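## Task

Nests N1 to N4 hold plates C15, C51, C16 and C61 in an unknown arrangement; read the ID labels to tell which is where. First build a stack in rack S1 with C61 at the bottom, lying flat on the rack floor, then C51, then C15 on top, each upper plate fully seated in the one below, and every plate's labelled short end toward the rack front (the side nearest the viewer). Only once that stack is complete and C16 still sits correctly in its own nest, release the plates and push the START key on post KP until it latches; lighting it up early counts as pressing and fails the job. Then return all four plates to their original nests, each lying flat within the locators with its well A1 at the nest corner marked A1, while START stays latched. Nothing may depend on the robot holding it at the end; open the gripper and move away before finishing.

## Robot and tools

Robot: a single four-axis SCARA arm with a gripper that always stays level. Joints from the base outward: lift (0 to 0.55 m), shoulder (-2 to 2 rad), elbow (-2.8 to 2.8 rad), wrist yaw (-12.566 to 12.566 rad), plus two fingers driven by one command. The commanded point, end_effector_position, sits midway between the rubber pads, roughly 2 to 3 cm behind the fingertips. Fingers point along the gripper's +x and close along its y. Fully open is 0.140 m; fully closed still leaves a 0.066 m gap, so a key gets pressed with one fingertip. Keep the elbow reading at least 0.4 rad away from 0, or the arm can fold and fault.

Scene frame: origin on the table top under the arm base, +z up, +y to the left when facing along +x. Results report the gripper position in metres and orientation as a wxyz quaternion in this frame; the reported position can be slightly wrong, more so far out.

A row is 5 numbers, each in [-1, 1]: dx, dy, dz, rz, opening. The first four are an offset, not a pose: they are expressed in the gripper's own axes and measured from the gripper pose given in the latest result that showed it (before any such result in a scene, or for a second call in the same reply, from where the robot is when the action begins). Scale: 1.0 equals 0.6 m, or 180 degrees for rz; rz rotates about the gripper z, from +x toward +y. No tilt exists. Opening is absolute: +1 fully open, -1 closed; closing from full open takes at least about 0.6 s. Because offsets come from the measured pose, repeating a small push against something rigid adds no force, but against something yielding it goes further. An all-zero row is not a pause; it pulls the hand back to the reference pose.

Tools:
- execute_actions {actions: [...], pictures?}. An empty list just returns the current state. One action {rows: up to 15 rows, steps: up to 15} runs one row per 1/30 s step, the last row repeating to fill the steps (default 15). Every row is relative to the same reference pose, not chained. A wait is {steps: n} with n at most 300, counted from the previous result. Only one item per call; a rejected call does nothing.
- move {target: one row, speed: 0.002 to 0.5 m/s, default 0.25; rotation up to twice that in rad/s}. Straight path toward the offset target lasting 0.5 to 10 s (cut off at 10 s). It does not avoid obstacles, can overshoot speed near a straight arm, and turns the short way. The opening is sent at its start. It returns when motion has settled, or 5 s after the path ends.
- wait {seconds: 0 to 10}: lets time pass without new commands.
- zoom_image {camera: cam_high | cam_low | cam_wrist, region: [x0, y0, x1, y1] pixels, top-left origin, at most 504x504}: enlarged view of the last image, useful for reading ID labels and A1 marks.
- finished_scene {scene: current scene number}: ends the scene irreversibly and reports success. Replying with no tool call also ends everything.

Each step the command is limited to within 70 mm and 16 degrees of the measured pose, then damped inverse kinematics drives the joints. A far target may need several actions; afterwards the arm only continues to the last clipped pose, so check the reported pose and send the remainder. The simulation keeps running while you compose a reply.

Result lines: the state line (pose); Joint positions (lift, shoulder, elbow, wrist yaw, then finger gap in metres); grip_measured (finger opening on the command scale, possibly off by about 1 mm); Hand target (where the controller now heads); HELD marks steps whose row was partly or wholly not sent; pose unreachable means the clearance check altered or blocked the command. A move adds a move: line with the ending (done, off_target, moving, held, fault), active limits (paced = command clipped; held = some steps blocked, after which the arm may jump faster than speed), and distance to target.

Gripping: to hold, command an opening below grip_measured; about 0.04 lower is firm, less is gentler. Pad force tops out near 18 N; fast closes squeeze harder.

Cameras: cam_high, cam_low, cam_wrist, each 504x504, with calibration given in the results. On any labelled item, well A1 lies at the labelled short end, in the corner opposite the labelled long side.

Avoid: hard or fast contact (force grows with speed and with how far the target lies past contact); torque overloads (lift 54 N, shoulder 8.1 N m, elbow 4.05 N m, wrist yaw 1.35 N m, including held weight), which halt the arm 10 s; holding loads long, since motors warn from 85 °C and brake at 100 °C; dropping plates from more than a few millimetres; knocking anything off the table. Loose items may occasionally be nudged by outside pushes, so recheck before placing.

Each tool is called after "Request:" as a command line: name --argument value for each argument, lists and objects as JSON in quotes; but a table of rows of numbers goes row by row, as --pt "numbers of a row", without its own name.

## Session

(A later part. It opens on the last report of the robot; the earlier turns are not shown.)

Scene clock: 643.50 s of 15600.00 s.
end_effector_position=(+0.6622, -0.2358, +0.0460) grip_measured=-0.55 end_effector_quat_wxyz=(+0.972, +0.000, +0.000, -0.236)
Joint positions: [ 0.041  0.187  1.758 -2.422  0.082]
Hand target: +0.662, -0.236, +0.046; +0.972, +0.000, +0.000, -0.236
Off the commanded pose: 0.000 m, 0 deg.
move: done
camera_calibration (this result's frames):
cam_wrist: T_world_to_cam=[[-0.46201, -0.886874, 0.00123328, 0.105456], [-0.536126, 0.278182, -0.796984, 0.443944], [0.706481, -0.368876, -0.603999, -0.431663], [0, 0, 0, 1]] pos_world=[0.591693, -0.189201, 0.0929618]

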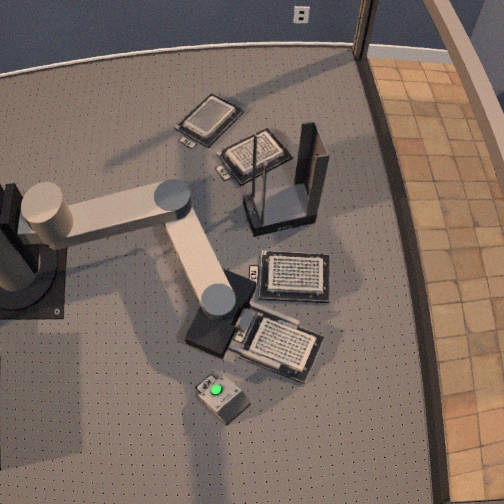

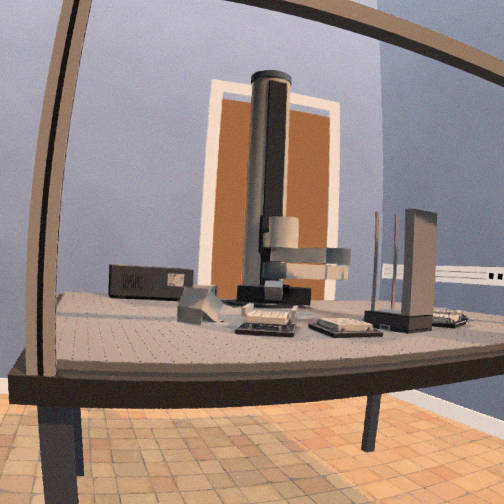

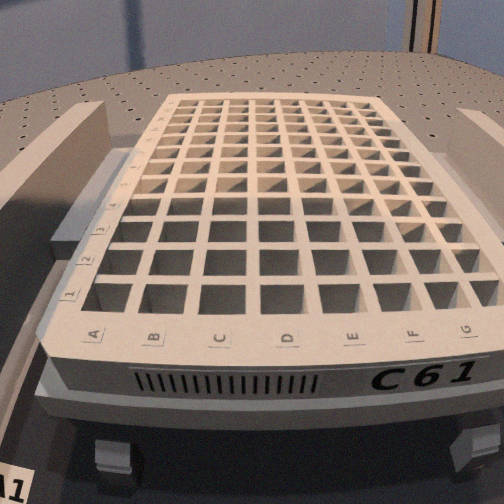

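Request:
move --target '[0,0,-0.02015,0,-0.6]' --speed 0.025

Request:
zoom_image --camera "cam_wrist" --region '[210,270,294,330]'

Request:
execute_actions --actions '[{"rows": [[0,0,0,0,-0.55],[0,0,0,0,-0.52],[0,0,0,0,-0.48],[0,0,0,0,-0.3],[0,0,0,0,0]], "steps": 12}]'

Request:
zoom_image --camera "cam_wrist" --region '[210,270,294,330]'

Request:
move --target '[-0.22,0,0.15,0,0]' --speed 0.42

Request:
zoom_image --camera "cam_high" --region '[160,80,350,430]'

Scene clock: 652.43 s of 15600.00 s.
end_effector_position=(+0.6622, -0.2358, +0.0338) grip_measured=-0.55 end_effector_quat_wxyz=(+0.972, +0.000, +0.000, -0.236)
Joint positions: [ 0.029  0.187  1.758 -2.422  0.082]
Hand target: +0.662, -0.236, +0.034; +0.972, +0.000, +0.000, -0.236
Off the commanded pose: 0.000 m, 0 deg.
After step 90, 5.23 s passed at rest.
move: done
camera_calibration (this result's frames):
cam_wrist: T_world_to_cam=[[-0.462011, -0.886874, 0.00123328, 0.105471], [-0.536126, 0.278183, -0.796984, 0.434262], [0.706481, -0.368876, -0.603999, -0.439], [0, 0, 0, 1]] pos_world=[0.591693, -0.189201, 0.080814]

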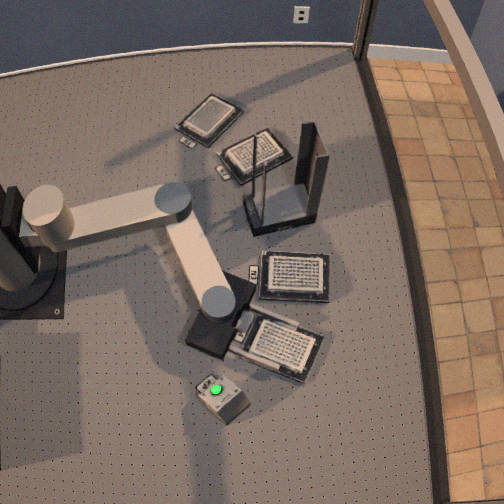

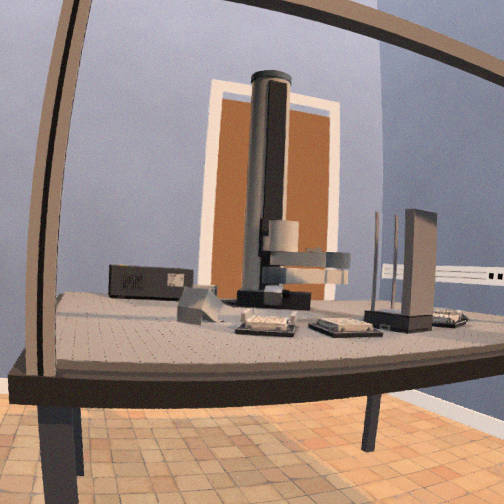

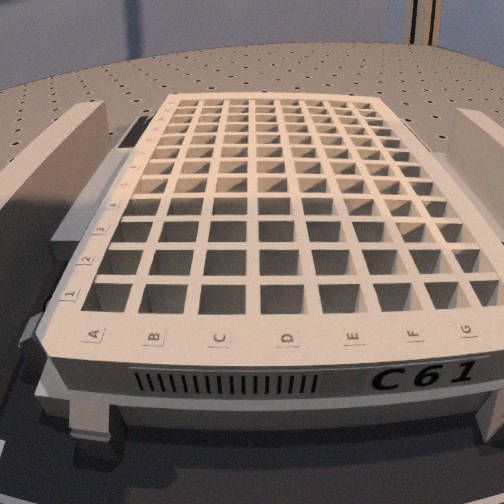

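Region (210, 270, 294, 330) of cam_wrist's 504x504 image, scaled by 6.000, with more detail than that image has; it fills the top 360 rows of this view, and the rest is white.

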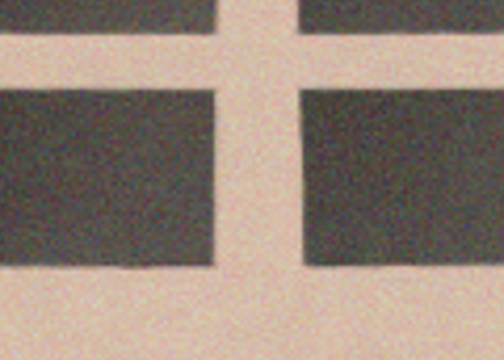

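Scene clock: 652.83 s of 15600.00 s.
end_effector_position=(+0.6622, -0.2358, +0.0338) grip_measured=+0.00 end_effector_quat_wxyz=(+0.972, +0.000, +0.000, -0.236)
Joint positions: [ 0.029  0.187  1.758 -2.422  0.103]
Hand target: +0.662, -0.236, +0.034; +0.972, +0.000, +0.000, -0.236
Off the commanded pose: 0.000 m, 0 deg.
Steps of this call (steps 1 to 12: all 12 steps of this action). Readings (end_effector_position):
1: (+0.6622, -0.2358, +0.0338)
2: (+0.6622, -0.2358, +0.0338)
4: (+0.6622, -0.2358, +0.0338)
8: (+0.6622, -0.2358, +0.0338)
12: the state above
camera_calibration (this result's frames):
cam_wrist: T_world_to_cam=[[-0.462009, -0.886874, 0.00123328, 0.10547], [-0.536126, 0.278182, -0.796984, 0.434261], [0.706482, -0.368875, -0.603999, -0.439001], [0, 0, 0, 1]] pos_world=[0.591693, -0.189201, 0.0808125]

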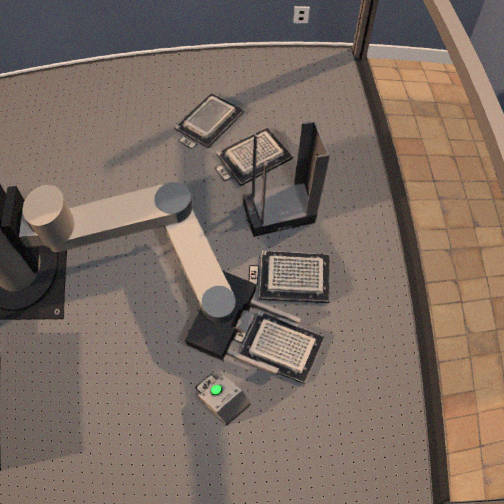

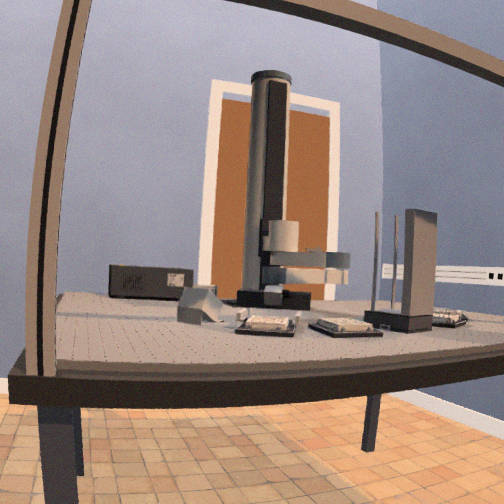

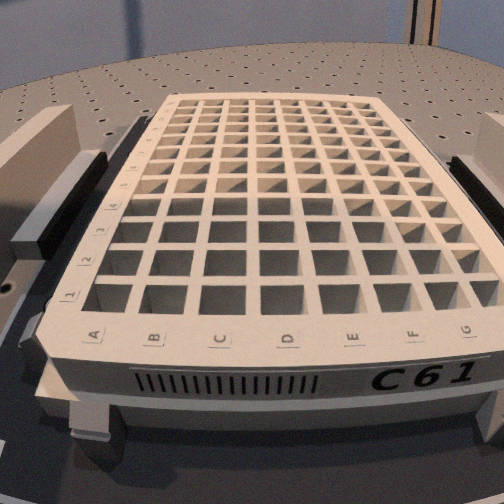

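Region (210, 270, 294, 330) of cam_wrist's 504x504 image, scaled by 6.000, with more detail than that image has; it fills the top 360 rows of this view, and the rest is white.

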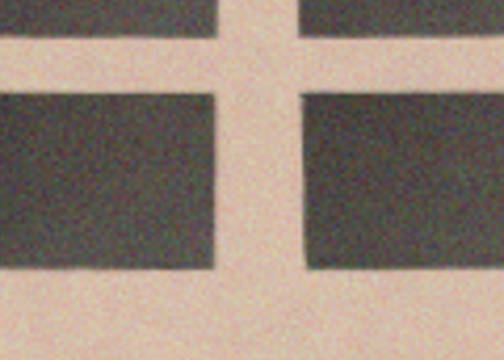

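Scene clock: 653.93 s of 15600.00 s.
end_effector_position=(+0.5449, -0.1751, +0.1239) grip_measured=+0.00 end_effector_quat_wxyz=(+0.972, +0.000, +0.000, -0.237)
Joint positions: [ 0.119  0.48   1.079 -2.037  0.103]
Hand target: +0.545, -0.175, +0.124; +0.972, +0.000, +0.000, -0.236
Off the commanded pose: 0.000 m, 0 deg.
move: done
camera_calibration (this result's frames):
cam_wrist: T_world_to_cam=[[-0.462328, -0.886708, 0.00123328, 0.105213], [-0.536026, 0.278374, -0.796984, 0.426262], [0.706349, -0.369129, -0.603999, -0.279364], [0, 0, 0, 1]] pos_world=[0.474459, -0.128488, 0.170858]

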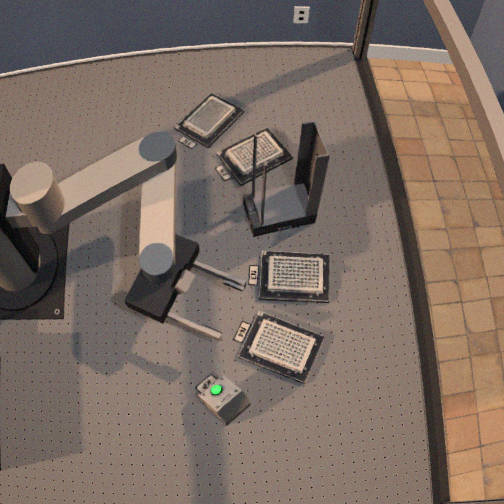

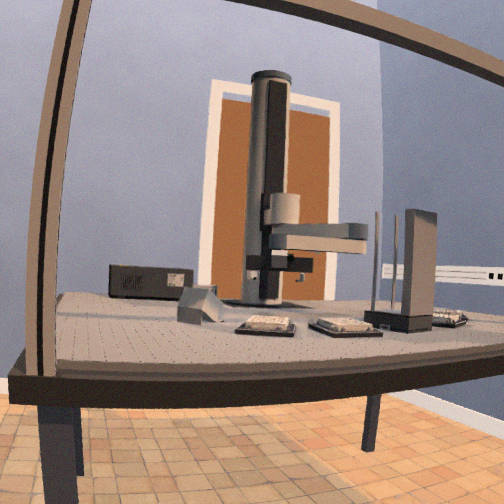

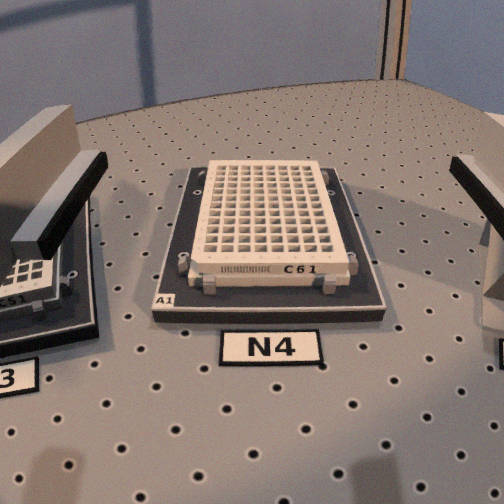

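Region (160, 80, 350, 430) of cam_high's 504x504 image, scaled by 1.440, with more detail than that image has; it fills the left 274 columns of this view, and the rest is white.

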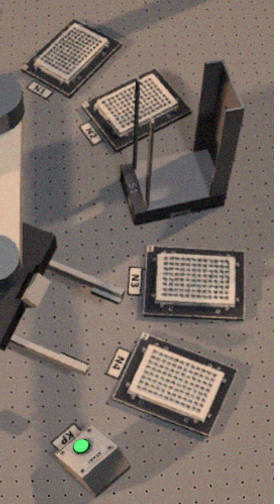

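Request:
finished_scene --scene 2

The scene is finished: the task was done.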